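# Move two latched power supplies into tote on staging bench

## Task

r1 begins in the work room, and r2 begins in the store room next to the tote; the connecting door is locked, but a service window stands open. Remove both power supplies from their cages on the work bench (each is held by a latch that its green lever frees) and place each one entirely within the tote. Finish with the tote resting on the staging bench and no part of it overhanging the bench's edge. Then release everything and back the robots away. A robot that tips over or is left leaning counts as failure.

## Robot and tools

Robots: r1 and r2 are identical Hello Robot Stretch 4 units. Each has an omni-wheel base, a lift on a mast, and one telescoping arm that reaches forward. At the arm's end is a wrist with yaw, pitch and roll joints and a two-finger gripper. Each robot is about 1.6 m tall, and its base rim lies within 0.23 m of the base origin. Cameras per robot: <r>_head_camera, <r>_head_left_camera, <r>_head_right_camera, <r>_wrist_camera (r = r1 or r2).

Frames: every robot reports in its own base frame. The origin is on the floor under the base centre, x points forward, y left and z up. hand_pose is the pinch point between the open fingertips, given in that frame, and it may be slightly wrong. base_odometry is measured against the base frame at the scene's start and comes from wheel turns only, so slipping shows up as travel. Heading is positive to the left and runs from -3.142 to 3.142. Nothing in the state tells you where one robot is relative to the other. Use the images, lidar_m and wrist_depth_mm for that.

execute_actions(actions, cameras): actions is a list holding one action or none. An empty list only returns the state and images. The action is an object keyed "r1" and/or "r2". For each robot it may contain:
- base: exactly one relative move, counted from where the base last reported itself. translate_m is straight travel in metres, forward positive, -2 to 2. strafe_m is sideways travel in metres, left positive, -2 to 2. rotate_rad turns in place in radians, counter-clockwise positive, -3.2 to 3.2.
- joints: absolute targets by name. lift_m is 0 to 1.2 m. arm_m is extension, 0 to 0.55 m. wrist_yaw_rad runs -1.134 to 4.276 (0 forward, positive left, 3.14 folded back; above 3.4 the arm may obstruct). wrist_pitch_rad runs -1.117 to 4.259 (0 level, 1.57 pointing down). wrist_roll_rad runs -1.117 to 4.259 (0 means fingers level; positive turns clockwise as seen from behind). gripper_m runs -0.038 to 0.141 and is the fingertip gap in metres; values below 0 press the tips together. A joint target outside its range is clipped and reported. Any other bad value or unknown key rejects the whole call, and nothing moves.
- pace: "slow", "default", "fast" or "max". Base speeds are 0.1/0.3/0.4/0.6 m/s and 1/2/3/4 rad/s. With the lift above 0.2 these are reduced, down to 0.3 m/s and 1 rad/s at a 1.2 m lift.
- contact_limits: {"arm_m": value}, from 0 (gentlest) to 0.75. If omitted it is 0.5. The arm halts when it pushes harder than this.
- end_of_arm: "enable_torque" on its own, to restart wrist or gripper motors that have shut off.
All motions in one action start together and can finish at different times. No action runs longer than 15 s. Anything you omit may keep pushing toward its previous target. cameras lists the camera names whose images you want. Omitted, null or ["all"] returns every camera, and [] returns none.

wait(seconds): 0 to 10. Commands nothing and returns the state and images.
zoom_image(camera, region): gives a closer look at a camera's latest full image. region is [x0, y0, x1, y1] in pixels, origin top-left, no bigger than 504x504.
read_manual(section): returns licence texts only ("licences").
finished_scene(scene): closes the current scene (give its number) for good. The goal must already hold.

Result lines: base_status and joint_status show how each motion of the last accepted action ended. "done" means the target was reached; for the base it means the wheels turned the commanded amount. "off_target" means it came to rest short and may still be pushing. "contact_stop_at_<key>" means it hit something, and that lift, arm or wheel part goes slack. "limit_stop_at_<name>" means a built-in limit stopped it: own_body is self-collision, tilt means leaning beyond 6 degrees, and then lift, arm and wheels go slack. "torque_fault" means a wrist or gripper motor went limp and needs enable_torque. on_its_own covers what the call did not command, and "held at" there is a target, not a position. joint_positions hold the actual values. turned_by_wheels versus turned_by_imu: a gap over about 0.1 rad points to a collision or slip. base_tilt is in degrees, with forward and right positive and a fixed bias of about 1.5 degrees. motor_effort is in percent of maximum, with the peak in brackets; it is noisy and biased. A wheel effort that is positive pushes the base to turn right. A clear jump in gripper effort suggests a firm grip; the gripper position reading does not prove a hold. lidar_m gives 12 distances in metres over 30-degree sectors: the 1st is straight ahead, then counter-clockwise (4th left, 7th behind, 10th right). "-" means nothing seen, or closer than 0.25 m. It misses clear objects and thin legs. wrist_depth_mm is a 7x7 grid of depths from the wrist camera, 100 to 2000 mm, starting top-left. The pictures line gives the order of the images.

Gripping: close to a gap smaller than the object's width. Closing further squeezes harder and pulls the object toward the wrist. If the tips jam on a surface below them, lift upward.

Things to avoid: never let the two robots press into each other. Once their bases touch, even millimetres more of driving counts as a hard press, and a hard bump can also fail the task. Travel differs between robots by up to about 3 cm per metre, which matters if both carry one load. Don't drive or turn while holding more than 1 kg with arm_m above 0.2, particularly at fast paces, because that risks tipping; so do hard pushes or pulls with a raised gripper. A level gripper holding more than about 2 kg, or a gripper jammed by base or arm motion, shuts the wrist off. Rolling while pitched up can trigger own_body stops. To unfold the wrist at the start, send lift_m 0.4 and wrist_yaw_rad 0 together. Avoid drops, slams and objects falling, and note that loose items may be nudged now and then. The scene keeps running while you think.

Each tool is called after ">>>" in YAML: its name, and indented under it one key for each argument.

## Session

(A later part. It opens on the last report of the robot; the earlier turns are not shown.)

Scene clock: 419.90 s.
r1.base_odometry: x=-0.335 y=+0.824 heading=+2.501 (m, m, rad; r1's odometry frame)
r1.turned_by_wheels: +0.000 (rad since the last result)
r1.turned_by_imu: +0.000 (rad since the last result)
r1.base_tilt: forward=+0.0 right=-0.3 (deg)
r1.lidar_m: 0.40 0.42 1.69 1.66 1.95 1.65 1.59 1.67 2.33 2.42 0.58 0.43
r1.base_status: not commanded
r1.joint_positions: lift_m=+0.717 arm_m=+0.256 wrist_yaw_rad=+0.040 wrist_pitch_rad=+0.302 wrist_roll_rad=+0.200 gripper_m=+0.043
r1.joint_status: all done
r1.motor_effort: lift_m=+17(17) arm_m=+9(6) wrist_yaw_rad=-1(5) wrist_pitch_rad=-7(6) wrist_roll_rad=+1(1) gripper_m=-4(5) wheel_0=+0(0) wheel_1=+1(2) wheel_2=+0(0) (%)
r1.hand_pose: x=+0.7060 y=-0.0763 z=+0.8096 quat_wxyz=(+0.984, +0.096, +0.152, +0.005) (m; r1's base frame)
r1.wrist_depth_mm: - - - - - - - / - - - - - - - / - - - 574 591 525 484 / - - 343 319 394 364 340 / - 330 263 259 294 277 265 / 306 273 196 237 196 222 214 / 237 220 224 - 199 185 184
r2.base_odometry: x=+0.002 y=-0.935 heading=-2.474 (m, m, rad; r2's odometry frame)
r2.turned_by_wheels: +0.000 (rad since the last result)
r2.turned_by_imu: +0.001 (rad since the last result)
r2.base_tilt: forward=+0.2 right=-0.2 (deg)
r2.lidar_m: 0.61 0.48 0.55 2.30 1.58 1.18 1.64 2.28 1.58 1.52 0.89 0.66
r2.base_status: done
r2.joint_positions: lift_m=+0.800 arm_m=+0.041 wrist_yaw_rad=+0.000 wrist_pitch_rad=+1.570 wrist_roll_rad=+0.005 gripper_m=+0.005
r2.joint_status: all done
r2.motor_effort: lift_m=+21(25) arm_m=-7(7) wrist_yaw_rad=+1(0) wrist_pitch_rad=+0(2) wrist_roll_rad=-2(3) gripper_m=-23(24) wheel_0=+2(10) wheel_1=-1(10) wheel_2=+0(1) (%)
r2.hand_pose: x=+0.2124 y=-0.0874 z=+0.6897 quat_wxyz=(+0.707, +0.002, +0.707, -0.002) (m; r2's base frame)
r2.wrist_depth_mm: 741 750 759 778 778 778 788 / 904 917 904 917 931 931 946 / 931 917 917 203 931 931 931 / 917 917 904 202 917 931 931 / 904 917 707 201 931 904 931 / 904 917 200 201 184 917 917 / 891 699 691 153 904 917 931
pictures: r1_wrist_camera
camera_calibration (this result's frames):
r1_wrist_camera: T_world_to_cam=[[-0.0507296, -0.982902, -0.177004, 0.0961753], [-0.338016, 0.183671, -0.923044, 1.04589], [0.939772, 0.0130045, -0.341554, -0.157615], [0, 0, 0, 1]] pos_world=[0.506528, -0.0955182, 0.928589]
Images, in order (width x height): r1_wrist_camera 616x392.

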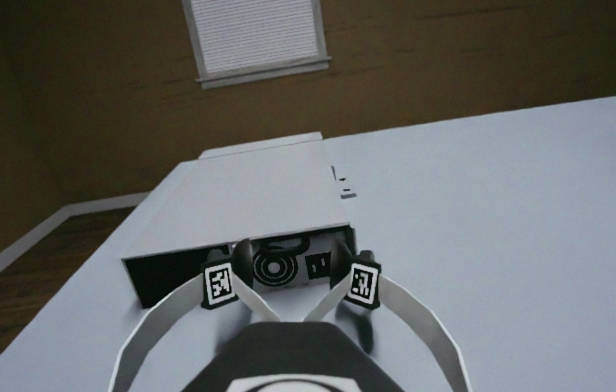

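>>> execute_actions:
  actions:
    - {"r1":{"joints":{"arm_m":0.276},"pace":"slow"},"r2":{"base":{"translate_m":-0.5},"pace":"fast"}}
  cameras: []

>>> execute_actions:
  actions:
    - {"r1":{"base":{"strafe_m":0.003},"joints":{"gripper_m":0.018,"arm_m":0.277,"lift_m":0.715},"pace":"slow"},"r2":{"base":{"translate_m":-0.5},"pace":"fast"}}
  cameras: ["r1_wrist_camera"]

>>> zoom_image:
  camera: "r1_wrist_camera"
  region: [200, 200, 400, 320]

Scene clock: 422.77 s.
r1.base_odometry: x=-0.335 y=+0.824 heading=+2.501 (m, m, rad; r1's odometry frame)
r1.turned_by_wheels: +0.000 (rad since the last result)
r1.turned_by_imu: +0.000 (rad since the last result)
r1.base_tilt: forward=-0.1 right=-0.4 (deg)
r1.lidar_m: 0.39 0.42 1.71 1.68 1.91 1.64 1.58 1.67 2.33 2.42 0.53 0.42
r1.base_status: not commanded
r1.joint_positions: lift_m=+0.717 arm_m=+0.273 wrist_yaw_rad=+0.039 wrist_pitch_rad=+0.305 wrist_roll_rad=+0.200 gripper_m=+0.043
r1.joint_status: all done
r1.motor_effort: lift_m=+17(17) arm_m=+15(13) wrist_yaw_rad=+2(2) wrist_pitch_rad=-16(15) wrist_roll_rad=-1(1) gripper_m=-1(5) wheel_0=+4(4) wheel_1=+3(3) wheel_2=-3(3) (%)
r1.hand_pose: x=+0.7225 y=-0.0768 z=+0.8088 quat_wxyz=(+0.984, +0.096, +0.153, +0.004) (m; r1's base frame)
r1.wrist_depth_mm: - - - - - - - / - - - - - - - / - - - 580 585 517 477 / - - 336 310 387 357 338 / - 304 250 243 287 274 260 / 301 256 194 232 196 220 211 / 236 220 222 - 195 184 183
r2.base_odometry: x=+0.395 y=-0.626 heading=-2.475 (m, m, rad; r2's odometry frame)
r2.turned_by_wheels: -0.001 (rad since the last result)
r2.turned_by_imu: +0.000 (rad since the last result)
r2.base_tilt: forward=+0.1 right=-0.1 (deg)
r2.lidar_m: 1.09 0.94 1.26 3.15 0.87 0.73 1.67 2.28 1.59 1.52 1.57 1.15
r2.base_status: done
r2.joint_positions: lift_m=+0.800 arm_m=+0.041 wrist_yaw_rad=+0.000 wrist_pitch_rad=+1.570 wrist_roll_rad=+0.005 gripper_m=+0.005
r2.joint_status: not commanded
r2.motor_effort: lift_m=+21(21) arm_m=-7(7) wrist_yaw_rad=+0(1) wrist_pitch_rad=-1(1) wrist_roll_rad=-1(1) gripper_m=-25(24) wheel_0=-4(9) wheel_1=-2(7) wheel_2=-1(12) (%)
r2.hand_pose: x=+0.2124 y=-0.0874 z=+0.6897 quat_wxyz=(+0.707, +0.002, +0.707, -0.002) (m; r2's base frame)
r2.wrist_depth_mm: 917 931 917 931 931 946 946 / 917 931 917 931 917 931 931 / 904 904 931 203 931 931 931 / 904 904 904 202 931 931 931 / 904 904 707 201 917 931 931 / 904 917 197 202 182 917 931 / 904 699 699 154 904 917 917
pictures: none
No camera images: the call's "cameras" was empty. Leave "cameras" out to get every camera's image.

Scene clock: 425.43 s.
r1.base_odometry: x=-0.337 y=+0.822 heading=+2.501 (m, m, rad; r1's odometry frame)
r1.turned_by_wheels: +0.000 (rad since the last result)
r1.turned_by_imu: +0.000 (rad since the last result)
r1.base_tilt: forward=+0.0 right=-0.4 (deg)
r1.lidar_m: 0.40 0.42 1.70 1.68 1.92 1.65 1.57 1.65 2.32 2.43 0.57 0.40
r1.base_status: done
r1.joint_positions: lift_m=+0.715 arm_m=+0.275 wrist_yaw_rad=+0.041 wrist_pitch_rad=+0.306 wrist_roll_rad=+0.199 gripper_m=+0.018
r1.joint_status: all done
r1.motor_effort: lift_m=+17(17) arm_m=+10(17) wrist_yaw_rad=-5(9) wrist_pitch_rad=-19(20) wrist_roll_rad=+2(2) gripper_m=-10(9) wheel_0=+1(3) wheel_1=+3(5) wheel_2=-3(6) (%)
r1.hand_pose: x=+0.7245 y=-0.0762 z=+0.8064 quat_wxyz=(+0.984, +0.095, +0.154, +0.005) (m; r1's base frame)
r1.wrist_depth_mm: - - - - - - - / - - - - - - - / - - - 500 564 504 469 / - - 329 296 382 349 329 / - 296 246 236 278 266 256 / 291 263 191 228 189 216 206 / 229 213 217 - 193 179 179
r2.base_odometry: x=+0.788 y=-0.317 heading=-2.475 (m, m, rad; r2's odometry frame)
r2.turned_by_wheels: +0.000 (rad since the last result)
r2.turned_by_imu: +0.000 (rad since the last result)
r2.base_tilt: forward=+0.1 right=-0.2 (deg)
r2.lidar_m: 1.42 1.45 2.25 0.44 0.39 0.60 1.53 2.32 1.66 1.52 1.61 1.66
r2.base_status: done
r2.joint_positions: lift_m=+0.800 arm_m=+0.041 wrist_yaw_rad=+0.000 wrist_pitch_rad=+1.570 wrist_roll_rad=+0.005 gripper_m=+0.005
r2.joint_status: not commanded
r2.motor_effort: lift_m=+21(21) arm_m=-7(7) wrist_yaw_rad=+0(0) wrist_pitch_rad=-1(2) wrist_roll_rad=-3(0) gripper_m=-24(24) wheel_0=-3(9) wheel_1=-1(8) wheel_2=+1(12) (%)
r2.hand_pose: x=+0.2124 y=-0.0874 z=+0.6897 quat_wxyz=(+0.707, +0.002, +0.707, -0.002) (m; r2's base frame)
r2.wrist_depth_mm: 931 904 931 917 931 931 946 / 917 917 917 931 931 931 931 / 917 917 917 202 931 931 931 / 904 904 917 202 931 917 931 / 904 904 699 201 917 931 931 / 904 904 196 202 182 917 931 / 904 699 699 154 931 931 917
pictures: r1_wrist_camera
camera_calibration (this result's frames):
r1_wrist_camera: T_world_to_cam=[[-0.0508023, -0.983057, -0.176119, 0.0959977], [-0.341991, 0.182809, -0.92175, 1.05091], [0.938329, 0.013404, -0.345483, -0.171778], [0, 0, 0, 1]] pos_world=[0.525463, -0.0954426, 0.92624]
Images, in order (width x height): r1_wrist_camera 616x392.

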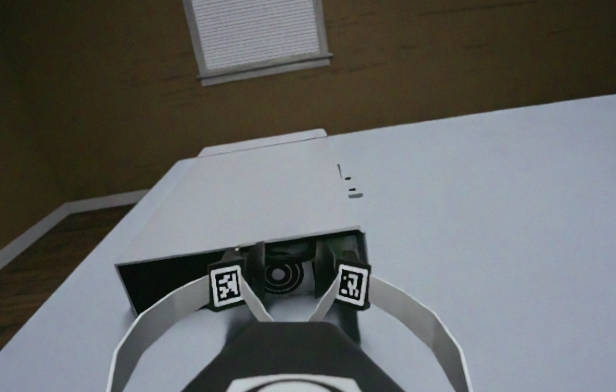

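Region (200, 200, 400, 320) of r1_wrist_camera's 616x392 image, scaled by 2.520; it fills the top 302 rows of this view, and the rest is white.

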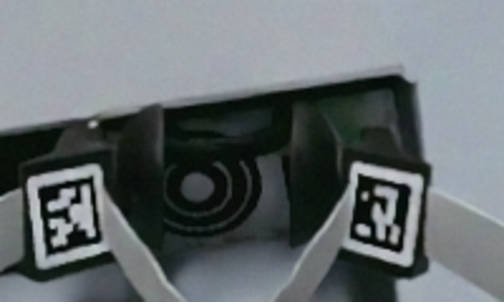

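>>> execute_actions:
  actions:
    - {"r1":{"joints":{"gripper_m":-0.012,"arm_m":0.285,"lift_m":0.712},"pace":"slow"},"r2":{"base":{"translate_m":-0.9},"joints":{"lift_m":1.05},"pace":"fast"}}
  cameras: []

>>> execute_actions:
  actions:
    - {"r1":{"joints":{"gripper_m":-0.038,"arm_m":0.291,"lift_m":0.709},"pace":"slow"},"r2":{"base":{"rotate_rad":1.555},"joints":{"wrist_roll_rad":1.575},"pace":"default"}}
  cameras: ["r2_head_camera"]

>>> execute_actions:
  actions:
    - {"r1":{"base":{"strafe_m":0.002},"joints":{"arm_m":0.282,"lift_m":0.707},"pace":"slow"}}
  cameras: []

>>> execute_actions:
  actions:
    - {"r1":{"joints":{"arm_m":0.278},"pace":"slow"}}
  cameras: ["r1_wrist_camera"]

Scene clock: 429.43 s.
r1.base_odometry: x=-0.336 y=+0.822 heading=+2.501 (m, m, rad; r1's odometry frame)
r1.turned_by_wheels: +0.000 (rad since the last result)
r1.turned_by_imu: +0.001 (rad since the last result)
r1.base_tilt: forward=+0.0 right=-0.3 (deg)
r1.lidar_m: 0.39 0.41 1.71 1.68 1.94 1.65 1.58 1.65 2.34 2.40 0.55 0.41
r1.base_status: not commanded
r1.joint_positions: lift_m=+0.712 arm_m=+0.283 wrist_yaw_rad=+0.039 wrist_pitch_rad=+0.308 wrist_roll_rad=+0.199 gripper_m=-0.011
r1.joint_status: all done
r1.motor_effort: lift_m=+17(17) arm_m=+12(17) wrist_yaw_rad=+1(11) wrist_pitch_rad=-22(22) wrist_roll_rad=+0(2) gripper_m=-21(21) wheel_0=+4(4) wheel_1=+4(4) wheel_2=-5(6) (%)
r1.hand_pose: x=+0.7320 y=-0.0766 z=+0.8031 quat_wxyz=(+0.983, +0.095, +0.154, +0.004) (m; r1's base frame)
r1.wrist_depth_mm: - - - - - - - / - - - - - - - / - - - 488 554 496 462 / - - 315 289 370 342 322 / - 276 233 232 272 264 250 / 283 237 185 229 186 210 202 / 225 211 213 - 190 174 176
r2.base_odometry: x=+1.496 y=+0.239 heading=-2.475 (m, m, rad; r2's odometry frame)
r2.turned_by_wheels: +0.000 (rad since the last result)
r2.turned_by_imu: -0.001 (rad since the last result)
r2.base_tilt: forward=+0.2 right=-0.3 (deg)
r2.lidar_m: 2.31 0.57 0.41 0.38 0.39 0.56 1.76 1.83 1.68 1.58 1.61 0.32
r2.base_status: done
r2.joint_positions: lift_m=+1.049 arm_m=+0.041 wrist_yaw_rad=+0.000 wrist_pitch_rad=+1.570 wrist_roll_rad=+0.005 gripper_m=+0.005
r2.joint_status: all done
r2.motor_effort: lift_m=+26(28) arm_m=-7(7) wrist_yaw_rad=+0(1) wrist_pitch_rad=-1(2) wrist_roll_rad=-1(2) gripper_m=-24(23) wheel_0=-3(9) wheel_1=-2(8) wheel_2=+2(14) (%)
r2.hand_pose: x=+0.2124 y=-0.0874 z=+0.9392 quat_wxyz=(+0.707, +0.002, +0.707, -0.002) (m; r2's base frame)
r2.wrist_depth_mm: 1160 1182 1182 1182 1205 1205 1182 / 1182 1160 1205 1182 1182 1205 1182 / 1160 1205 1182 203 1182 1205 1182 / 1160 1160 1160 202 1205 1160 1182 / 1160 1160 960 202 1182 1182 1182 / 1160 1138 196 202 182 1182 1182 / 1160 1160 1160 154 1160 1160 1182
pictures: none
No camera images: the call's "cameras" was empty. Leave "cameras" out to get every camera's image.

Scene clock: 431.80 s.
r1.base_odometry: x=-0.336 y=+0.822 heading=+2.501 (m, m, rad; r1's odometry frame)
r1.turned_by_wheels: +0.000 (rad since the last result)
r1.turned_by_imu: +0.000 (rad since the last result)
r1.base_tilt: forward=-0.1 right=-0.4 (deg)
r1.lidar_m: 0.39 0.43 1.70 1.67 1.93 1.63 1.56 1.67 2.30 2.42 0.54 0.43
r1.base_status: not commanded
r1.joint_positions: lift_m=+0.709 arm_m=+0.289 wrist_yaw_rad=+0.039 wrist_pitch_rad=+0.307 wrist_roll_rad=+0.200 gripper_m=-0.037
r1.joint_status: all done
r1.motor_effort: lift_m=+17(17) arm_m=+12(18) wrist_yaw_rad=+3(11) wrist_pitch_rad=-21(23) wrist_roll_rad=+0(2) gripper_m=-25(26) wheel_0=+4(4) wheel_1=+4(4) wheel_2=-5(6) (%)
r1.hand_pose: x=+0.7380 y=-0.0767 z=+0.8003 quat_wxyz=(+0.983, +0.095, +0.154, +0.004) (m; r1's base frame)
r1.wrist_depth_mm: - - - - - - - / - - - - - - - / - - - 473 549 480 455 / - - 309 278 364 336 315 / - 265 228 225 270 258 247 / 277 167 200 227 181 205 200 / 220 210 210 - 187 173 173
r2.base_odometry: x=+1.495 y=+0.239 heading=-0.921 (m, m, rad; r2's odometry frame)
r2.turned_by_wheels: +1.554 (rad since the last result)
r2.turned_by_imu: +1.569 (rad since the last result)
r2.base_tilt: forward=+0.1 right=-0.2 (deg)
r2.lidar_m: 0.39 0.39 0.53 1.77 1.84 1.68 1.58 1.64 2.15 2.32 0.62 0.25
r2.base_status: done
r2.joint_positions: lift_m=+1.050 arm_m=+0.041 wrist_yaw_rad=+0.000 wrist_pitch_rad=+1.570 wrist_roll_rad=+1.575 gripper_m=+0.005
r2.joint_status: all done
r2.motor_effort: lift_m=+26(26) arm_m=-7(7) wrist_yaw_rad=+0(0) wrist_pitch_rad=+0(0) wrist_roll_rad=-1(4) gripper_m=-25(24) wheel_0=-3(9) wheel_1=-2(8) wheel_2=-4(6) (%)
r2.hand_pose: x=+0.2125 y=-0.0874 z=+0.9393 quat_wxyz=(+0.499, +0.501, +0.499, -0.501) (m; r2's base frame)
r2.wrist_depth_mm: 402 1160 1160 1160 1182 1182 1182 / 402 1160 1182 1182 1182 1182 1182 / 404 1160 1160 203 1182 1182 1182 / 399 421 1160 202 960 1160 1182 / 399 413 1160 202 960 1160 1182 / 399 402 197 202 183 1182 1205 / 397 402 1160 154 1182 1182 1160
pictures: r2_head_camera
Images, in order (width x height): r2_head_camera 420x560.

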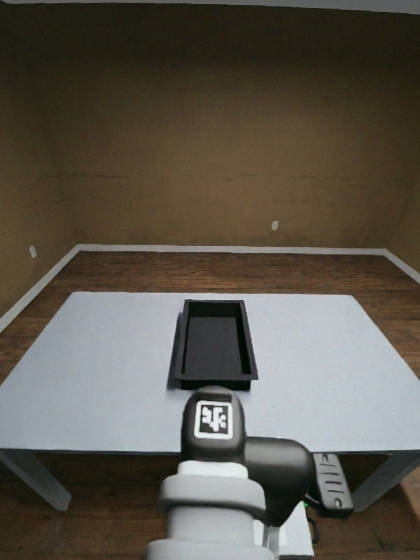

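Scene clock: 432.70 s.
r1.base_odometry: x=-0.338 y=+0.820 heading=+2.501 (m, m, rad; r1's odometry frame)
r1.turned_by_wheels: +0.000 (rad since the last result)
r1.turned_by_imu: +0.000 (rad since the last result)
r1.base_tilt: forward=+0.0 right=-0.4 (deg)
r1.lidar_m: 0.37 0.42 1.70 1.65 1.91 1.64 1.56 1.63 2.32 2.42 0.57 0.42
r1.base_status: done
r1.joint_positions: lift_m=+0.707 arm_m=+0.284 wrist_yaw_rad=+0.044 wrist_pitch_rad=+0.301 wrist_roll_rad=+0.200 gripper_m=-0.037
r1.joint_status: all done
r1.motor_effort: lift_m=+18(17) arm_m=-13(14) wrist_yaw_rad=-13(12) wrist_pitch_rad=-5(20) wrist_roll_rad=+1(2) gripper_m=-31(31) wheel_0=-1(3) wheel_1=+0(3) wheel_2=+3(3) (%)
r1.hand_pose: x=+0.7342 y=-0.0753 z=+0.7998 quat_wxyz=(+0.984, +0.095, +0.151, +0.007) (m; r1's base frame)
r1.wrist_depth_mm: - - - - - - - / - - - - - - - / - - - 488 564 500 459 / - - 315 283 373 340 319 / - 274 233 227 264 258 248 / 282 162 185 227 181 206 199 / 222 206 211 - 188 173 173
r2.base_odometry: x=+1.495 y=+0.239 heading=-0.921 (m, m, rad; r2's odometry frame)
r2.turned_by_wheels: +0.000 (rad since the last result)
r2.turned_by_imu: +0.000 (rad since the last result)
r2.base_tilt: forward=+0.1 right=-0.2 (deg)
r2.lidar_m: 0.39 0.40 0.52 1.76 1.84 1.69 1.58 1.62 2.19 2.31 0.63 0.25
r2.base_status: not commanded
r2.joint_positions: lift_m=+1.050 arm_m=+0.041 wrist_yaw_rad=+0.000 wrist_pitch_rad=+1.570 wrist_roll_rad=+1.575 gripper_m=+0.005
r2.joint_status: not commanded
r2.motor_effort: lift_m=+26(26) arm_m=-7(7) wrist_yaw_rad=+0(1) wrist_pitch_rad=+0(1) wrist_roll_rad=+1(2) gripper_m=-25(24) wheel_0=-3(3) wheel_1=-2(2) wheel_2=-4(4) (%)
r2.hand_pose: x=+0.2125 y=-0.0874 z=+0.9393 quat_wxyz=(+0.499, +0.501, +0.499, -0.501) (m; r2's base frame)
r2.wrist_depth_mm: 402 1182 1182 1182 1182 1182 1205 / 402 1182 1182 1182 1182 1182 1205 / 402 1160 1160 202 1160 1182 1160 / 399 418 1182 202 960 1205 1182 / 399 413 1160 202 960 1182 1182 / 399 399 197 202 183 1182 1182 / 399 399 1160 154 1160 1205 1182
pictures: none
No camera images: the call's "cameras" was empty. Leave "cameras" out to get every camera's image.

Scene clock: 433.37 s.
r1.base_odometry: x=-0.338 y=+0.820 heading=+2.502 (m, m, rad; r1's odometry frame)
r1.turned_by_wheels: +0.000 (rad since the last result)
r1.turned_by_imu: +0.000 (rad since the last result)
r1.base_tilt: forward=+0.0 right=-0.3 (deg)
r1.lidar_m: 0.39 0.42 1.73 1.68 1.95 1.61 1.57 1.65 2.30 2.42 0.56 0.42
r1.base_status: not commanded
r1.joint_positions: lift_m=+0.707 arm_m=+0.281 wrist_yaw_rad=+0.045 wrist_pitch_rad=+0.301 wrist_roll_rad=+0.200 gripper_m=-0.037
r1.joint_status: all done
r1.on_its_own: wrist_yaw_rad is at rest, and its effort (-18) is outside its rest range (-13 to +13)
r1.motor_effort: lift_m=+18(18) arm_m=-15(13) wrist_yaw_rad=-18(18) wrist_pitch_rad=-3(5) wrist_roll_rad=+0(1) gripper_m=-31(30) wheel_0=-2(1) wheel_1=+0(0) wheel_2=+6(6) (%)
r1.hand_pose: x=+0.7307 y=-0.0749 z=+0.7999 quat_wxyz=(+0.984, +0.095, +0.151, +0.007) (m; r1's base frame)
r1.wrist_depth_mm: - - - - - - - / - - - - - - - / - - - 496 569 500 459 / - - 314 285 373 340 320 / - 290 233 229 263 260 248 / 283 234 184 229 184 204 200 / 223 206 211 - 188 174 173
r2.base_odometry: x=+1.495 y=+0.239 heading=-0.921 (m, m, rad; r2's odometry frame)
r2.turned_by_wheels: +0.000 (rad since the last result)
r2.turned_by_imu: +0.000 (rad since the last result)
r2.base_tilt: forward=+0.2 right=-0.3 (deg)
r2.lidar_m: 0.37 0.40 0.55 1.77 1.80 1.68 1.59 1.65 2.17 2.33 0.57 0.25
r2.base_status: not commanded
r2.joint_positions: lift_m=+1.050 arm_m=+0.041 wrist_yaw_rad=+0.000 wrist_pitch_rad=+1.570 wrist_roll_rad=+1.575 gripper_m=+0.005
r2.joint_status: not commanded
r2.motor_effort: lift_m=+26(26) arm_m=-7(7) wrist_yaw_rad=+0(0) wrist_pitch_rad=+1(0) wrist_roll_rad=-2(1) gripper_m=-24(23) wheel_0=-3(3) wheel_1=-2(2) wheel_2=-5(4) (%)
r2.hand_pose: x=+0.2125 y=-0.0874 z=+0.9393 quat_wxyz=(+0.499, +0.501, +0.499, -0.501) (m; r2's base frame)
r2.wrist_depth_mm: 404 1160 1160 1182 1182 1182 1182 / 402 1182 1160 1160 1182 1182 1205 / 402 1160 1182 203 1160 1182 1182 / 402 421 1160 202 960 1160 1182 / 399 410 1182 201 960 1182 1182 / 402 399 197 202 182 1182 1182 / 399 399 1182 154 1160 1182 1182
pictures: r1_wrist_camera
camera_calibration (this result's frames):
r1_wrist_camera: T_world_to_cam=[[-0.0455363, -0.983083, -0.177408, 0.0936335], [-0.337636, 0.182287, -0.923457, 1.04496], [0.940175, 0.0178485, -0.340225, -0.185131], [0, 0, 0, 1]] pos_world=[0.531136, -0.0951297, 0.918605]
Images, in order (width x height): r1_wrist_camera 616x392.

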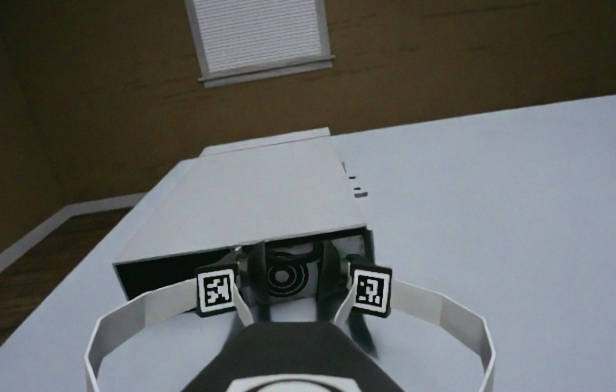

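>>> execute_actions:
  actions: []

Scene clock: 434.07 s.
r1.base_odometry: x=-0.338 y=+0.820 heading=+2.502 (m, m, rad; r1's odometry frame)
r1.turned_by_wheels: +0.000 (rad since the last result)
r1.turned_by_imu: +0.000 (rad since the last result)
r1.base_tilt: forward=+0.0 right=-0.4 (deg)
r1.lidar_m: 0.36 0.43 1.70 1.68 1.96 1.65 1.57 1.67 2.31 2.42 0.56 0.43
r1.base_status: not commanded
r1.joint_positions: lift_m=+0.707 arm_m=+0.281 wrist_yaw_rad=+0.045 wrist_pitch_rad=+0.301 wrist_roll_rad=+0.200 gripper_m=-0.037
r1.joint_status: all done
r1.on_its_own: wrist_yaw_rad is at rest, and its effort (-16) is outside its rest range (-13 to +13)
r1.motor_effort: lift_m=+18(18) arm_m=-15(13) wrist_yaw_rad=-16(18) wrist_pitch_rad=-3(5) wrist_roll_rad=-1(1) gripper_m=-33(30) wheel_0=-2(1) wheel_1=+0(0) wheel_2=+6(6) (%)
r1.hand_pose: x=+0.7307 y=-0.0749 z=+0.7999 quat_wxyz=(+0.984, +0.095, +0.151, +0.007) (m; r1's base frame)
r1.wrist_depth_mm: - - - - - - - / - - - - - - - / - - - 500 564 496 462 / - - 314 285 375 340 319 / - 287 233 229 263 259 247 / 281 234 183 230 182 203 200 / 223 207 210 - 188 174 173
r2.base_odometry: x=+1.495 y=+0.239 heading=-0.921 (m, m, rad; r2's odometry frame)
r2.turned_by_wheels: +0.000 (rad since the last result)
r2.turned_by_imu: +0.000 (rad since the last result)
r2.base_tilt: forward=+0.1 right=-0.2 (deg)
r2.lidar_m: 0.36 0.40 0.54 1.76 1.81 1.68 1.59 1.65 2.19 2.32 0.60 0.25
r2.base_status: not commanded
r2.joint_positions: lift_m=+1.050 arm_m=+0.041 wrist_yaw_rad=+0.000 wrist_pitch_rad=+1.570 wrist_roll_rad=+1.575 gripper_m=+0.005
r2.joint_status: not commanded
r2.motor_effort: lift_m=+25(26) arm_m=-7(7) wrist_yaw_rad=+0(0) wrist_pitch_rad=+1(0) wrist_roll_rad=+1(1) gripper_m=-23(23) wheel_0=-3(3) wheel_1=-2(2) wheel_2=-4(4) (%)
r2.hand_pose: x=+0.2125 y=-0.0874 z=+0.9393 quat_wxyz=(+0.499, +0.501, +0.499, -0.501) (m; r2's base frame)
r2.wrist_depth_mm: 402 1160 1182 1182 1182 1182 1205 / 402 1160 1182 1182 1205 1205 1182 / 399 1182 1182 203 1182 1160 1182 / 399 421 1160 202 960 1160 1182 / 399 413 1182 202 960 1182 1182 / 402 402 197 202 183 1182 1182 / 397 402 1160 154 1182 1182 1182
pictures: r1_head_camera, r1_head_left_camera, r1_head_right_camera, r1_wrist_camera, r2_head_camera, r2_head_left_camera, r2_head_right_camera, r2_wrist_camera
camera_calibration (this result's frames):
r1_wrist_camera: T_world_to_cam=[[-0.0455362, -0.983083, -0.177408, 0.0936334], [-0.337636, 0.182287, -0.923457, 1.04496], [0.940175, 0.0178485, -0.340225, -0.185131], [0, 0, 0, 1]] pos_world=[0.531136, -0.0951297, 0.918605]
r2_wrist_camera: T_world_to_cam=[[-0.999169, 0.0391047, 0.011489, 0.2005], [0.0390783, 0.999233, -0.00251316, 0.143811], [-0.0115785, -0.0020621, -0.999931, 1.17418], [0, 0, 0, 1]] pos_world=[0.208308, -0.14912, 1.17215]
Images, in order (width x height): r1_head_camera 420x560, r1_head_left_camera 420x672, r1_head_right_camera 420x672, r1_wrist_camera 616x392, r2_head_camera 420x560, r2_head_left_camera 420x672, r2_head_right_camera 420x672, r2_wrist_camera 616x392.

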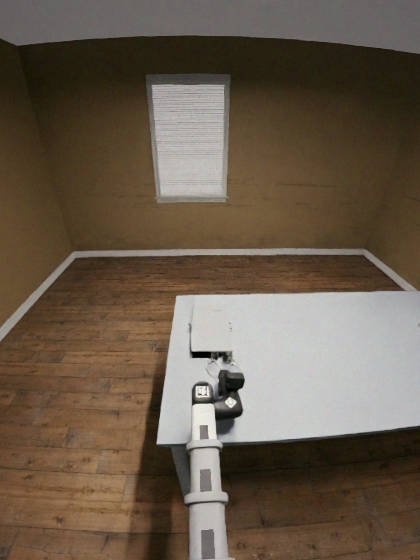

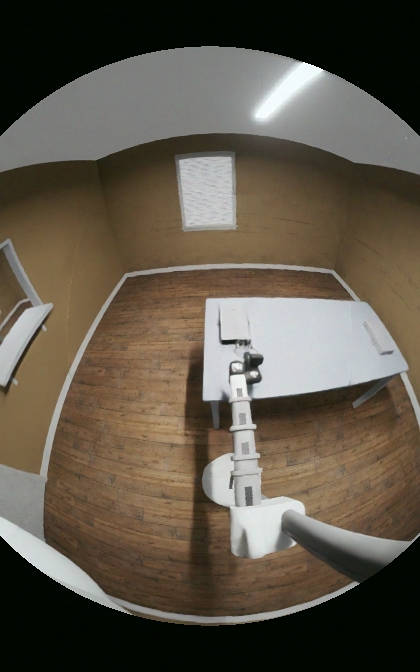

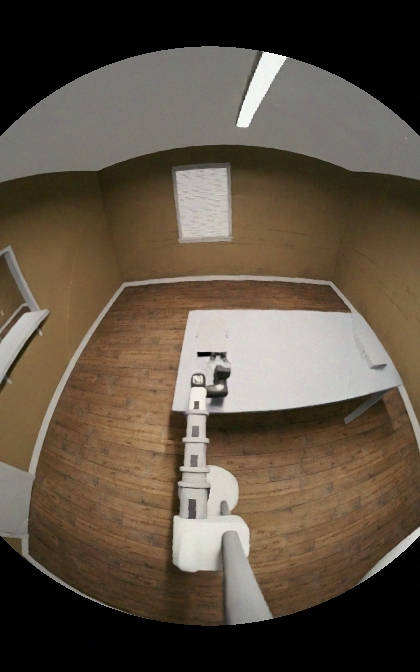

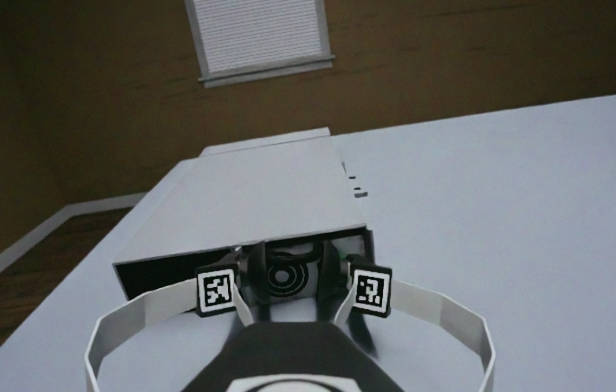

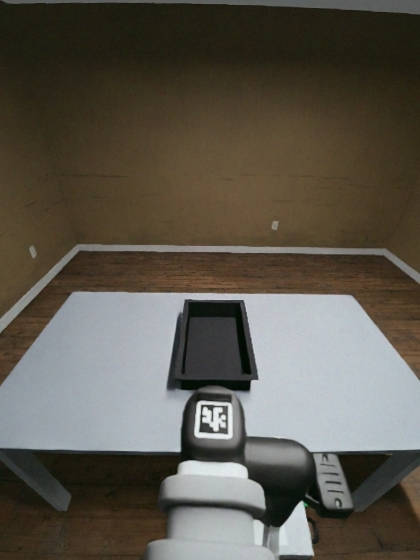

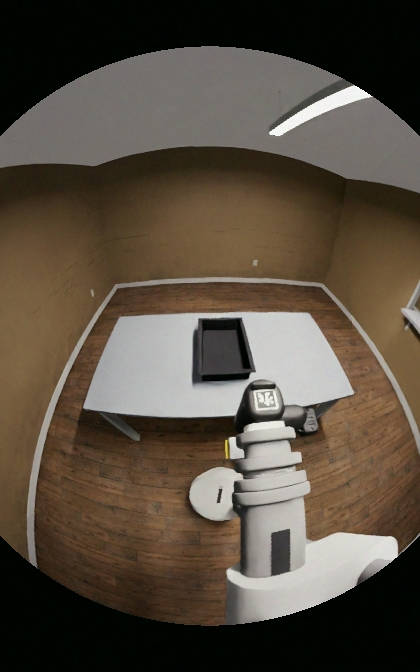

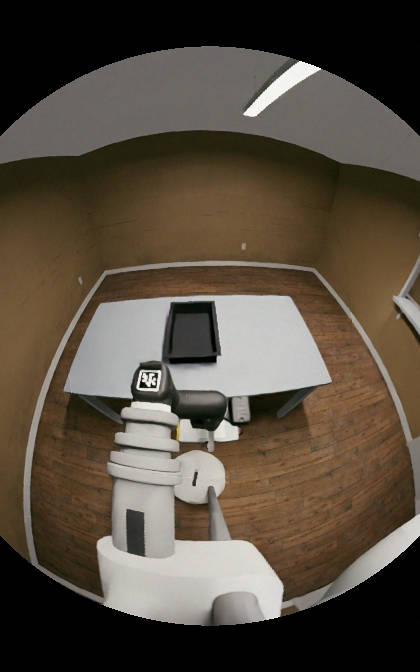

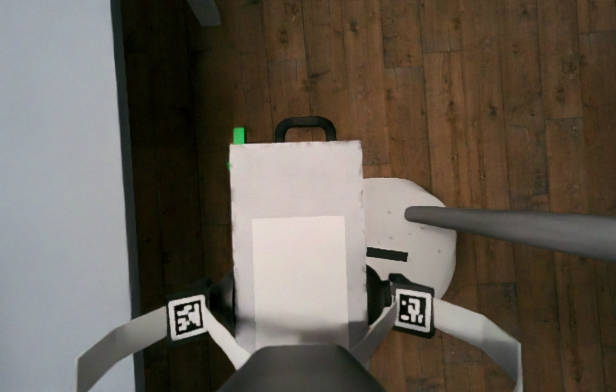

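>>> execute_actions:
  actions:
    - {"r1":{"joints":{"arm_m":0.275},"pace":"slow"},"r2":{"base":{"strafe_m":0.085}}}
  cameras: ["r1_wrist_camera"]

>>> execute_actions:
  actions:
    - {"r1":{"joints":{"arm_m":0.272},"pace":"slow"},"r2":{"base":{"translate_m":0.12}}}
  cameras: ["r1_wrist_camera"]

Scene clock: 435.57 s.
r1.base_odometry: x=-0.338 y=+0.820 heading=+2.502 (m, m, rad; r1's odometry frame)
r1.turned_by_wheels: +0.000 (rad since the last result)
r1.turned_by_imu: +0.000 (rad since the last result)
r1.base_tilt: forward=+0.0 right=-0.4 (deg)
r1.lidar_m: 0.39 0.43 1.71 1.66 1.89 1.66 1.57 1.65 2.30 2.44 0.56 0.41
r1.base_status: not commanded
r1.joint_positions: lift_m=+0.707 arm_m=+0.277 wrist_yaw_rad=+0.045 wrist_pitch_rad=+0.301 wrist_roll_rad=+0.200 gripper_m=-0.037
r1.joint_status: all done
r1.on_its_own: wrist_yaw_rad is at rest, and its effort (-17) is outside its rest range (-13 to +13)
r1.motor_effort: lift_m=+18(19) arm_m=-14(13) wrist_yaw_rad=-17(17) wrist_pitch_rad=-3(3) wrist_roll_rad=-2(2) gripper_m=-31(34) wheel_0=-2(2) wheel_1=+0(0) wheel_2=+6(6) (%)
r1.hand_pose: x=+0.7276 y=-0.0748 z=+0.7999 quat_wxyz=(+0.984, +0.095, +0.151, +0.007) (m; r1's base frame)
r1.wrist_depth_mm: - - - - - - - / - - - - - - - / - - - 492 554 492 459 / - - 315 286 370 340 319 / - 289 241 230 260 259 249 / 283 235 183 228 182 205 200 / 224 207 211 - 188 172 173
r2.base_odometry: x=+1.563 y=+0.291 heading=-0.921 (m, m, rad; r2's odometry frame)
r2.turned_by_wheels: +0.000 (rad since the last result)
r2.turned_by_imu: +0.000 (rad since the last result)
r2.base_tilt: forward=+0.1 right=-0.2 (deg)
r2.lidar_m: 0.36 0.40 0.54 1.68 1.75 1.67 1.58 1.67 2.16 2.40 0.58 0.25
r2.base_status: done
r2.joint_positions: lift_m=+1.050 arm_m=+0.041 wrist_yaw_rad=+0.000 wrist_pitch_rad=+1.570 wrist_roll_rad=+1.575 gripper_m=+0.005
r2.joint_status: not commanded
r2.motor_effort: lift_m=+26(26) arm_m=-7(7) wrist_yaw_rad=+1(0) wrist_pitch_rad=+0(1) wrist_roll_rad=-1(2) gripper_m=-25(24) wheel_0=-1(12) wheel_1=+0(10) wheel_2=+0(2) (%)
r2.hand_pose: x=+0.2125 y=-0.0874 z=+0.9393 quat_wxyz=(+0.499, +0.501, +0.499, -0.501) (m; r2's base frame)
r2.wrist_depth_mm: 404 1160 1182 1182 1182 1182 1182 / 404 1160 1160 1160 1160 1182 1182 / 402 424 1160 202 1182 1205 1182 / 399 413 1182 202 960 1182 1182 / 399 402 1182 201 960 1182 1205 / 397 402 196 202 183 1182 1182 / 399 399 1182 154 1182 1160 1205
pictures: r1_wrist_camera
camera_calibration (this result's frames):
r1_wrist_camera: T_world_to_cam=[[-0.0455354, -0.983028, -0.177717, 0.0937651], [-0.337548, 0.182578, -0.923432, 1.04385], [0.940206, 0.0179389, -0.340133, -0.182248], [0, 0, 0, 1]] pos_world=[0.527969, -0.0951409, 0.918598]
Images, in order (width x height): r1_wrist_camera 616x392.

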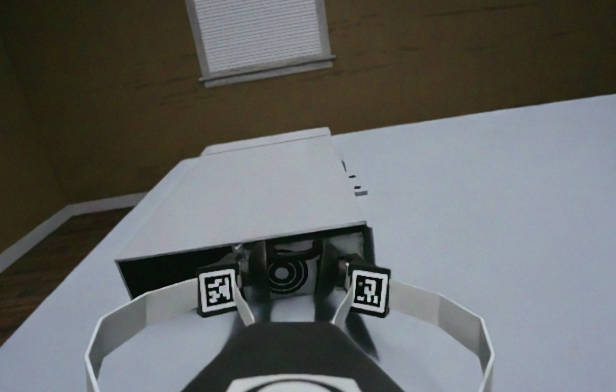

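Scene clock: 437.23 s.
r1.base_odometry: x=-0.338 y=+0.820 heading=+2.502 (m, m, rad; r1's odometry frame)
r1.turned_by_wheels: +0.000 (rad since the last result)
r1.turned_by_imu: +0.000 (rad since the last result)
r1.base_tilt: forward=-0.1 right=-0.3 (deg)
r1.lidar_m: 0.39 0.43 1.73 1.68 1.93 1.61 1.57 1.67 2.32 2.40 0.59 0.43
r1.base_status: not commanded
r1.joint_positions: lift_m=+0.707 arm_m=+0.273 wrist_yaw_rad=+0.041 wrist_pitch_rad=+0.309 wrist_roll_rad=+0.200 gripper_m=-0.037
r1.joint_status: all done
r1.on_its_own: wrist_pitch_rad is at rest, and its effort (-29) is outside its rest range (-23 to +23)
r1.motor_effort: lift_m=+19(19) arm_m=-5(13) wrist_yaw_rad=-4(20) wrist_pitch_rad=-29(30) wrist_roll_rad=-2(5) gripper_m=-17(31) wheel_0=+4(3) wheel_1=+3(3) wheel_2=-1(6) (%)
r1.hand_pose: x=+0.7219 y=-0.0761 z=+0.7974 quat_wxyz=(+0.983, +0.096, +0.155, +0.005) (m; r1's base frame)
r1.wrist_depth_mm: - - - - - - - / - - - - - - - / - - 647 439 525 466 439 / - - 297 268 351 325 306 / - 294 251 224 258 250 238 / 270 247 180 199 175 202 194 / 215 201 203 - 180 167 -
r2.base_odometry: x=+1.636 y=+0.195 heading=-0.921 (m, m, rad; r2's odometry frame)
r2.turned_by_wheels: +0.000 (rad since the last result)
r2.turned_by_imu: +0.001 (rad since the last result)
r2.base_tilt: forward=+0.1 right=-0.2 (deg)
r2.lidar_m: 0.26 0.26 0.34 1.70 1.76 1.80 1.70 1.76 2.31 2.41 0.40 0.25
r2.base_status: done
r2.joint_positions: lift_m=+1.050 arm_m=+0.041 wrist_yaw_rad=+0.000 wrist_pitch_rad=+1.570 wrist_roll_rad=+1.575 gripper_m=+0.005
r2.joint_status: not commanded
r2.motor_effort: lift_m=+26(26) arm_m=-7(7) wrist_yaw_rad=+0(0) wrist_pitch_rad=+0(2) wrist_roll_rad=-3(0) gripper_m=-24(25) wheel_0=+4(8) wheel_1=+3(6) wheel_2=-1(14) (%)
r2.hand_pose: x=+0.2124 y=-0.0874 z=+0.9393 quat_wxyz=(+0.499, +0.501, +0.499, -0.501) (m; r2's base frame)
r2.wrist_depth_mm: 402 404 407 1160 1160 1205 1182 / 402 404 402 1182 1182 1182 1205 / 402 402 404 203 1160 1205 1182 / 377 402 404 202 960 1182 1182 / 373 402 402 202 946 1182 1182 / 366 399 197 201 183 1182 1182 / 364 399 402 154 1182 1182 1182
pictures: r1_wrist_camera
camera_calibration (this result's frames):
r1_wrist_camera: T_world_to_cam=[[-0.0515595, -0.9829, -0.176776, 0.0953777], [-0.344914, 0.183645, -0.920494, 1.04287], [0.937217, 0.0135124, -0.348485, -0.169299], [0, 0, 0, 1]] pos_world=[0.523289, -0.0954842, 0.917821]
Images, in order (width x height): r1_wrist_camera 616x392.

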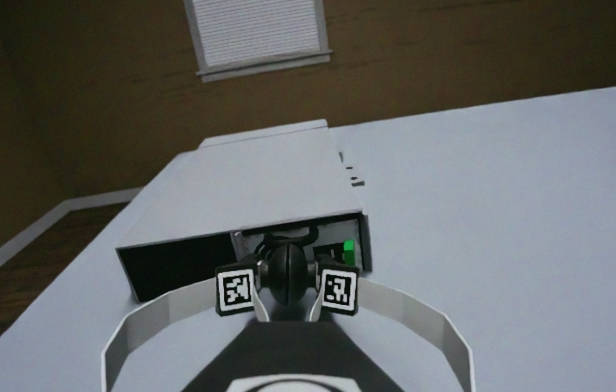

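>>> execute_actions:
  actions:
    - {"r1":{"joints":{"arm_m":0.225},"pace":"slow"},"r2":{"joints":{"arm_m":0.548}}}
  cameras: ["r1_wrist_camera","r2_wrist_camera","r2_head_camera"]

Scene clock: 439.90 s.
r1.base_odometry: x=-0.338 y=+0.820 heading=+2.501 (m, m, rad; r1's odometry frame)
r1.turned_by_wheels: +0.000 (rad since the last result)
r1.turned_by_imu: +0.000 (rad since the last result)
r1.base_tilt: forward=-0.1 right=-0.4 (deg)
r1.lidar_m: 0.38 0.43 1.70 1.64 1.92 1.65 1.57 1.68 2.30 2.45 0.58 0.43
r1.base_status: not commanded
r1.joint_positions: lift_m=+0.707 arm_m=+0.227 wrist_yaw_rad=+0.040 wrist_pitch_rad=+0.302 wrist_roll_rad=+0.200 gripper_m=-0.037
r1.joint_status: all done
r1.motor_effort: lift_m=+19(19) arm_m=-9(7) wrist_yaw_rad=-1(6) wrist_pitch_rad=-7(27) wrist_roll_rad=-2(1) gripper_m=-18(18) wheel_0=+1(3) wheel_1=+1(3) wheel_2=-1(1) (%)
r1.hand_pose: x=+0.6762 y=-0.0763 z=+0.7993 quat_wxyz=(+0.984, +0.096, +0.152, +0.005) (m; r1's base frame)
r1.wrist_depth_mm: - - - - - - - / - - - - - - - / - - - 477 564 492 459 / - - 327 287 373 342 317 / - 329 304 283 277 259 248 / 282 254 180 198 175 209 200 / 222 206 210 - 187 172 173
r2.base_odometry: x=+1.636 y=+0.195 heading=-0.921 (m, m, rad; r2's odometry frame)
r2.turned_by_wheels: +0.000 (rad since the last result)
r2.turned_by_imu: +0.001 (rad since the last result)
r2.base_tilt: forward=+0.2 right=-0.3 (deg)
r2.lidar_m: 0.26 0.27 0.37 1.70 1.74 1.81 1.69 1.78 2.33 2.38 0.38 0.26
r2.base_status: not commanded
r2.joint_positions: lift_m=+1.050 arm_m=+0.547 wrist_yaw_rad=+0.000 wrist_pitch_rad=+1.570 wrist_roll_rad=+1.575 gripper_m=+0.005
r2.joint_status: all done
r2.motor_effort: lift_m=+26(25) arm_m=+7(9) wrist_yaw_rad=-1(1) wrist_pitch_rad=+0(3) wrist_roll_rad=-2(1) gripper_m=-24(24) wheel_0=+4(4) wheel_1=+3(3) wheel_2=-1(1) (%)
r2.hand_pose: x=+0.7179 y=-0.0874 z=+0.9393 quat_wxyz=(+0.499, +0.501, +0.499, -0.501) (m; r2's base frame)
r2.wrist_depth_mm: 399 404 402 404 404 404 407 / 399 399 402 404 407 404 407 / 399 353 314 203 362 394 319 / 397 347 399 202 399 399 329 / 397 340 397 201 399 402 334 / 397 310 197 200 183 402 338 / 397 307 384 154 370 347 334
pictures: r1_wrist_camera, r2_head_camera, r2_wrist_camera
camera_calibration (this result's frames):
r1_wrist_camera: T_world_to_cam=[[-0.0509695, -0.982816, -0.177411, 0.0933191], [-0.338381, 0.184129, -0.922819, 1.02637], [0.939628, 0.0129968, -0.341951, -0.132663], [0, 0, 0, 1]] pos_world=[0.476715, -0.0955454, 0.918346]
r2_wrist_camera: T_world_to_cam=[[-0.999173, 0.0389796, 0.0115518, 0.70543], [0.0389531, 0.999238, -0.00251551, 0.124153], [-0.011641, -0.00206345, -0.99993, 1.18007], [0, 0, 0, 1]] pos_world=[0.713748, -0.14912, 1.17215]
Images, in order (width x height): r1_wrist_camera 616x392, r2_head_camera 420x560, r2_wrist_camera 616x392.

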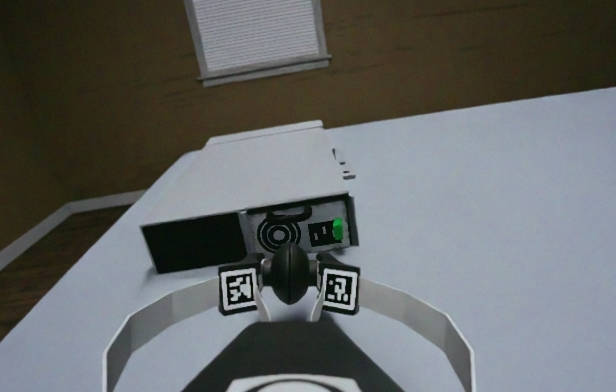

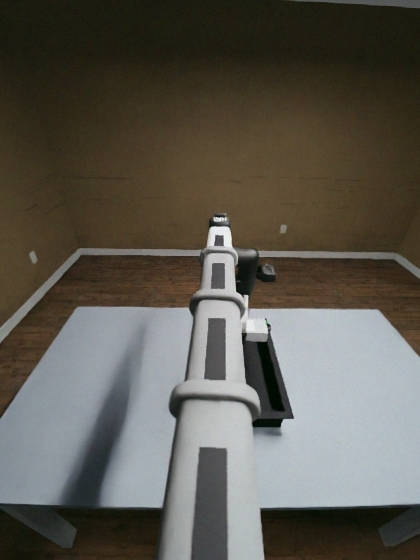

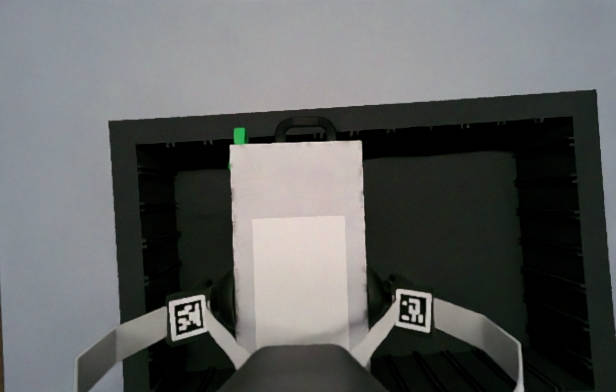

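>>> execute_actions:
  actions:
    - {"r1":{"base":{"strafe_m":-0.005},"joints":{"gripper_m":0.043,"lift_m":0.717}},"r2":{"base":{"strafe_m":0.013},"pace":"slow"}}
  cameras: ["r1_wrist_camera"]

>>> execute_actions:
  actions:
    - {"r1":{"joints":{"arm_m":0.262},"pace":"slow"},"r2":{"base":{"translate_m":0.025},"joints":{"lift_m":1.01,"wrist_roll_rad":1.55},"pace":"slow"}}
  cameras: ["r1_wrist_camera","r2_wrist_camera"]

Scene clock: 441.97 s.
r1.base_odometry: x=-0.335 y=+0.824 heading=+2.502 (m, m, rad; r1's odometry frame)
r1.turned_by_wheels: +0.000 (rad since the last result)
r1.turned_by_imu: +0.000 (rad since the last result)
r1.base_tilt: forward=+0.0 right=-0.3 (deg)
r1.lidar_m: 0.41 0.40 1.70 1.67 1.96 1.64 1.57 1.68 2.34 2.43 0.57 0.43
r1.base_status: done
r1.joint_positions: lift_m=+0.717 arm_m=+0.227 wrist_yaw_rad=+0.040 wrist_pitch_rad=+0.302 wrist_roll_rad=+0.200 gripper_m=+0.043
r1.joint_status: all done
r1.motor_effort: lift_m=+22(22) arm_m=-9(9) wrist_yaw_rad=-1(1) wrist_pitch_rad=-8(7) wrist_roll_rad=-1(1) gripper_m=-5(18) wheel_0=+1(5) wheel_1=+0(5) wheel_2=+0(1) (%)
r1.hand_pose: x=+0.6762 y=-0.0763 z=+0.8091 quat_wxyz=(+0.984, +0.096, +0.152, +0.005) (m; r1's base frame)
r1.wrist_depth_mm: - - - - - - - / - - - - - - - / - - - 544 591 521 488 / - - 343 320 397 364 338 / - 342 290 290 294 277 262 / 304 276 197 236 196 221 213 / 236 220 224 - 198 184 183
r2.base_odometry: x=+1.646 y=+0.203 heading=-0.921 (m, m, rad; r2's odometry frame)
r2.turned_by_wheels: +0.000 (rad since the last result)
r2.turned_by_imu: +0.001 (rad since the last result)
r2.base_tilt: forward=+0.2 right=-0.2 (deg)
r2.lidar_m: 0.25 0.26 0.36 1.67 1.73 1.79 1.69 1.79 2.33 2.41 0.41 0.29
r2.base_status: done
r2.joint_positions: lift_m=+1.050 arm_m=+0.547 wrist_yaw_rad=+0.000 wrist_pitch_rad=+1.570 wrist_roll_rad=+1.575 gripper_m=+0.005
r2.joint_status: not commanded
r2.motor_effort: lift_m=+26(26) arm_m=+7(7) wrist_yaw_rad=-1(1) wrist_pitch_rad=+0(0) wrist_roll_rad=-3(1) gripper_m=-25(25) wheel_0=-3(8) wheel_1=+4(6) wheel_2=+0(0) (%)
r2.hand_pose: x=+0.7179 y=-0.0874 z=+0.9393 quat_wxyz=(+0.499, +0.501, +0.499, -0.501) (m; r2's base frame)
r2.wrist_depth_mm: 402 402 402 402 404 407 407 / 399 399 402 402 402 319 324 / 399 325 327 203 399 402 325 / 399 347 397 202 402 399 332 / 394 334 397 202 399 402 336 / 397 310 197 202 183 397 343 / 397 309 353 154 345 320 319
pictures: r1_wrist_camera
camera_calibration (this result's frames):
r1_wrist_camera: T_world_to_cam=[[-0.0510595, -0.98281, -0.177416, 0.095089], [-0.338307, 0.184166, -0.922839, 1.03535], [0.939649, 0.0129015, -0.341895, -0.129379], [0, 0, 0, 1]] pos_world=[0.476693, -0.0955535, 0.928101]
Images, in order (width x height): r1_wrist_camera 616x392.

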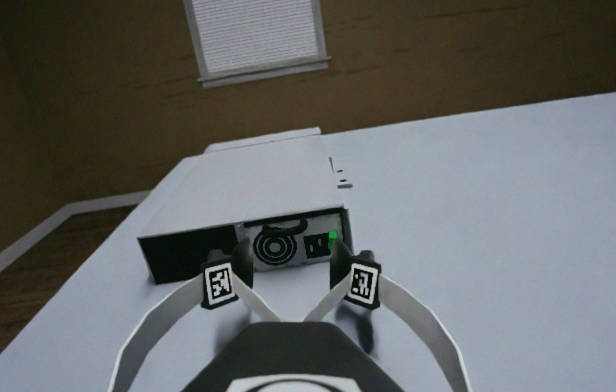

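Scene clock: 443.47 s.
r1.base_odometry: x=-0.335 y=+0.824 heading=+2.502 (m, m, rad; r1's odometry frame)
r1.turned_by_wheels: +0.000 (rad since the last result)
r1.turned_by_imu: +0.000 (rad since the last result)
r1.base_tilt: forward=+0.0 right=-0.3 (deg)
r1.lidar_m: 0.40 0.41 1.73 1.68 1.96 1.61 1.57 1.65 2.32 2.42 0.59 0.42
r1.base_status: not commanded
r1.joint_positions: lift_m=+0.717 arm_m=+0.260 wrist_yaw_rad=+0.038 wrist_pitch_rad=+0.303 wrist_roll_rad=+0.200 gripper_m=+0.043
r1.joint_status: all done
r1.motor_effort: lift_m=+23(23) arm_m=+10(10) wrist_yaw_rad=+4(3) wrist_pitch_rad=-9(8) wrist_roll_rad=-1(3) gripper_m=-4(4) wheel_0=+1(1) wheel_1=+0(0) wheel_2=+0(0) (%)
r1.hand_pose: x=+0.7096 y=-0.0768 z=+0.8090 quat_wxyz=(+0.984, +0.096, +0.152, +0.004) (m; r1's base frame)
r1.wrist_depth_mm: - - - - - - - / - - - - - - - / - - - 574 591 525 484 / - - 342 319 394 359 340 / - 327 258 258 291 274 262 / 303 272 197 235 197 223 212 / 236 220 224 - 198 183 183
r2.base_odometry: x=+1.661 y=+0.183 heading=-0.920 (m, m, rad; r2's odometry frame)
r2.turned_by_wheels: +0.001 (rad since the last result)
r2.turned_by_imu: +0.001 (rad since the last result)
r2.base_tilt: forward=+0.1 right=-0.2 (deg)
r2.lidar_m: 0.25 0.25 0.35 1.66 1.74 1.84 1.73 1.80 2.37 2.41 0.37 0.27
r2.base_status: done
r2.joint_positions: lift_m=+1.010 arm_m=+0.547 wrist_yaw_rad=+0.000 wrist_pitch_rad=+1.570 wrist_roll_rad=+1.550 gripper_m=+0.005
r2.joint_status: all done
r2.motor_effort: lift_m=+20(25) arm_m=+8(8) wrist_yaw_rad=-1(1) wrist_pitch_rad=+0(0) wrist_roll_rad=-2(7) gripper_m=-24(24) wheel_0=+5(6) wheel_1=+4(5) wheel_2=-4(10) (%)
r2.hand_pose: x=+0.7179 y=-0.0874 z=+0.8997 quat_wxyz=(+0.505, +0.495, +0.505, -0.495) (m; r2's base frame)
r2.wrist_depth_mm: 359 362 362 364 366 368 366 / 359 359 273 273 277 277 277 / 357 301 330 202 362 362 357 / 357 306 338 202 362 362 362 / 355 300 357 202 359 362 362 / 357 273 196 202 182 362 364 / 355 270 327 154 353 332 340
pictures: r1_wrist_camera, r2_wrist_camera
camera_calibration (this result's frames):
r1_wrist_camera: T_world_to_cam=[[-0.0527754, -0.982723, -0.177396, 0.0975271], [-0.338198, 0.184735, -0.922765, 1.04661], [0.939594, 0.0112957, -0.342104, -0.160756], [0, 0, 0, 1]] pos_world=[0.510155, -0.0956882, 0.928084]
r2_wrist_camera: T_world_to_cam=[[-0.999823, 0.0147281, 0.0116787, 0.704088], [0.0146993, 0.999889, -0.00254045, 0.141545], [-0.0117148, -0.00236833, -0.999929, 1.14056], [0, 0, 0, 1]] pos_world=[0.715245, -0.149197, 1.13261]
Images, in order (width x height): r1_wrist_camera 616x392, r2_wrist_camera 616x392.

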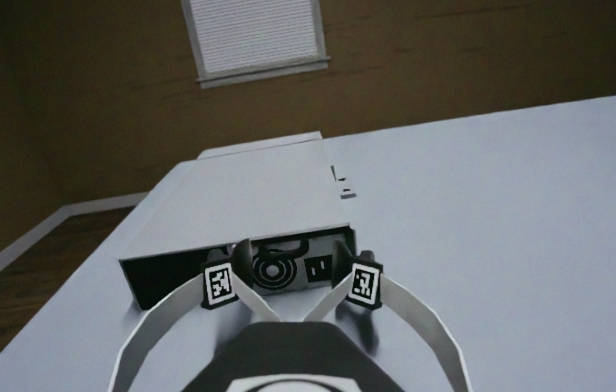

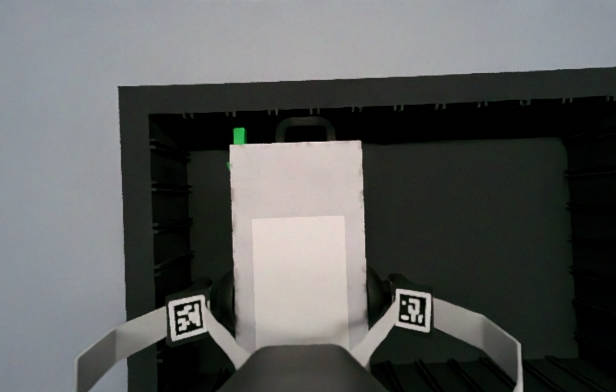

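>>> zoom_image:
  camera: "r1_wrist_camera"
  region: [190, 200, 410, 330]

Region (190, 200, 410, 330) of r1_wrist_camera's 616x392 image, scaled by 2.291; it fills the top 298 rows of this view, and the rest is white.

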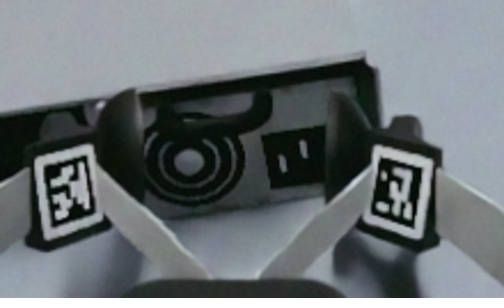

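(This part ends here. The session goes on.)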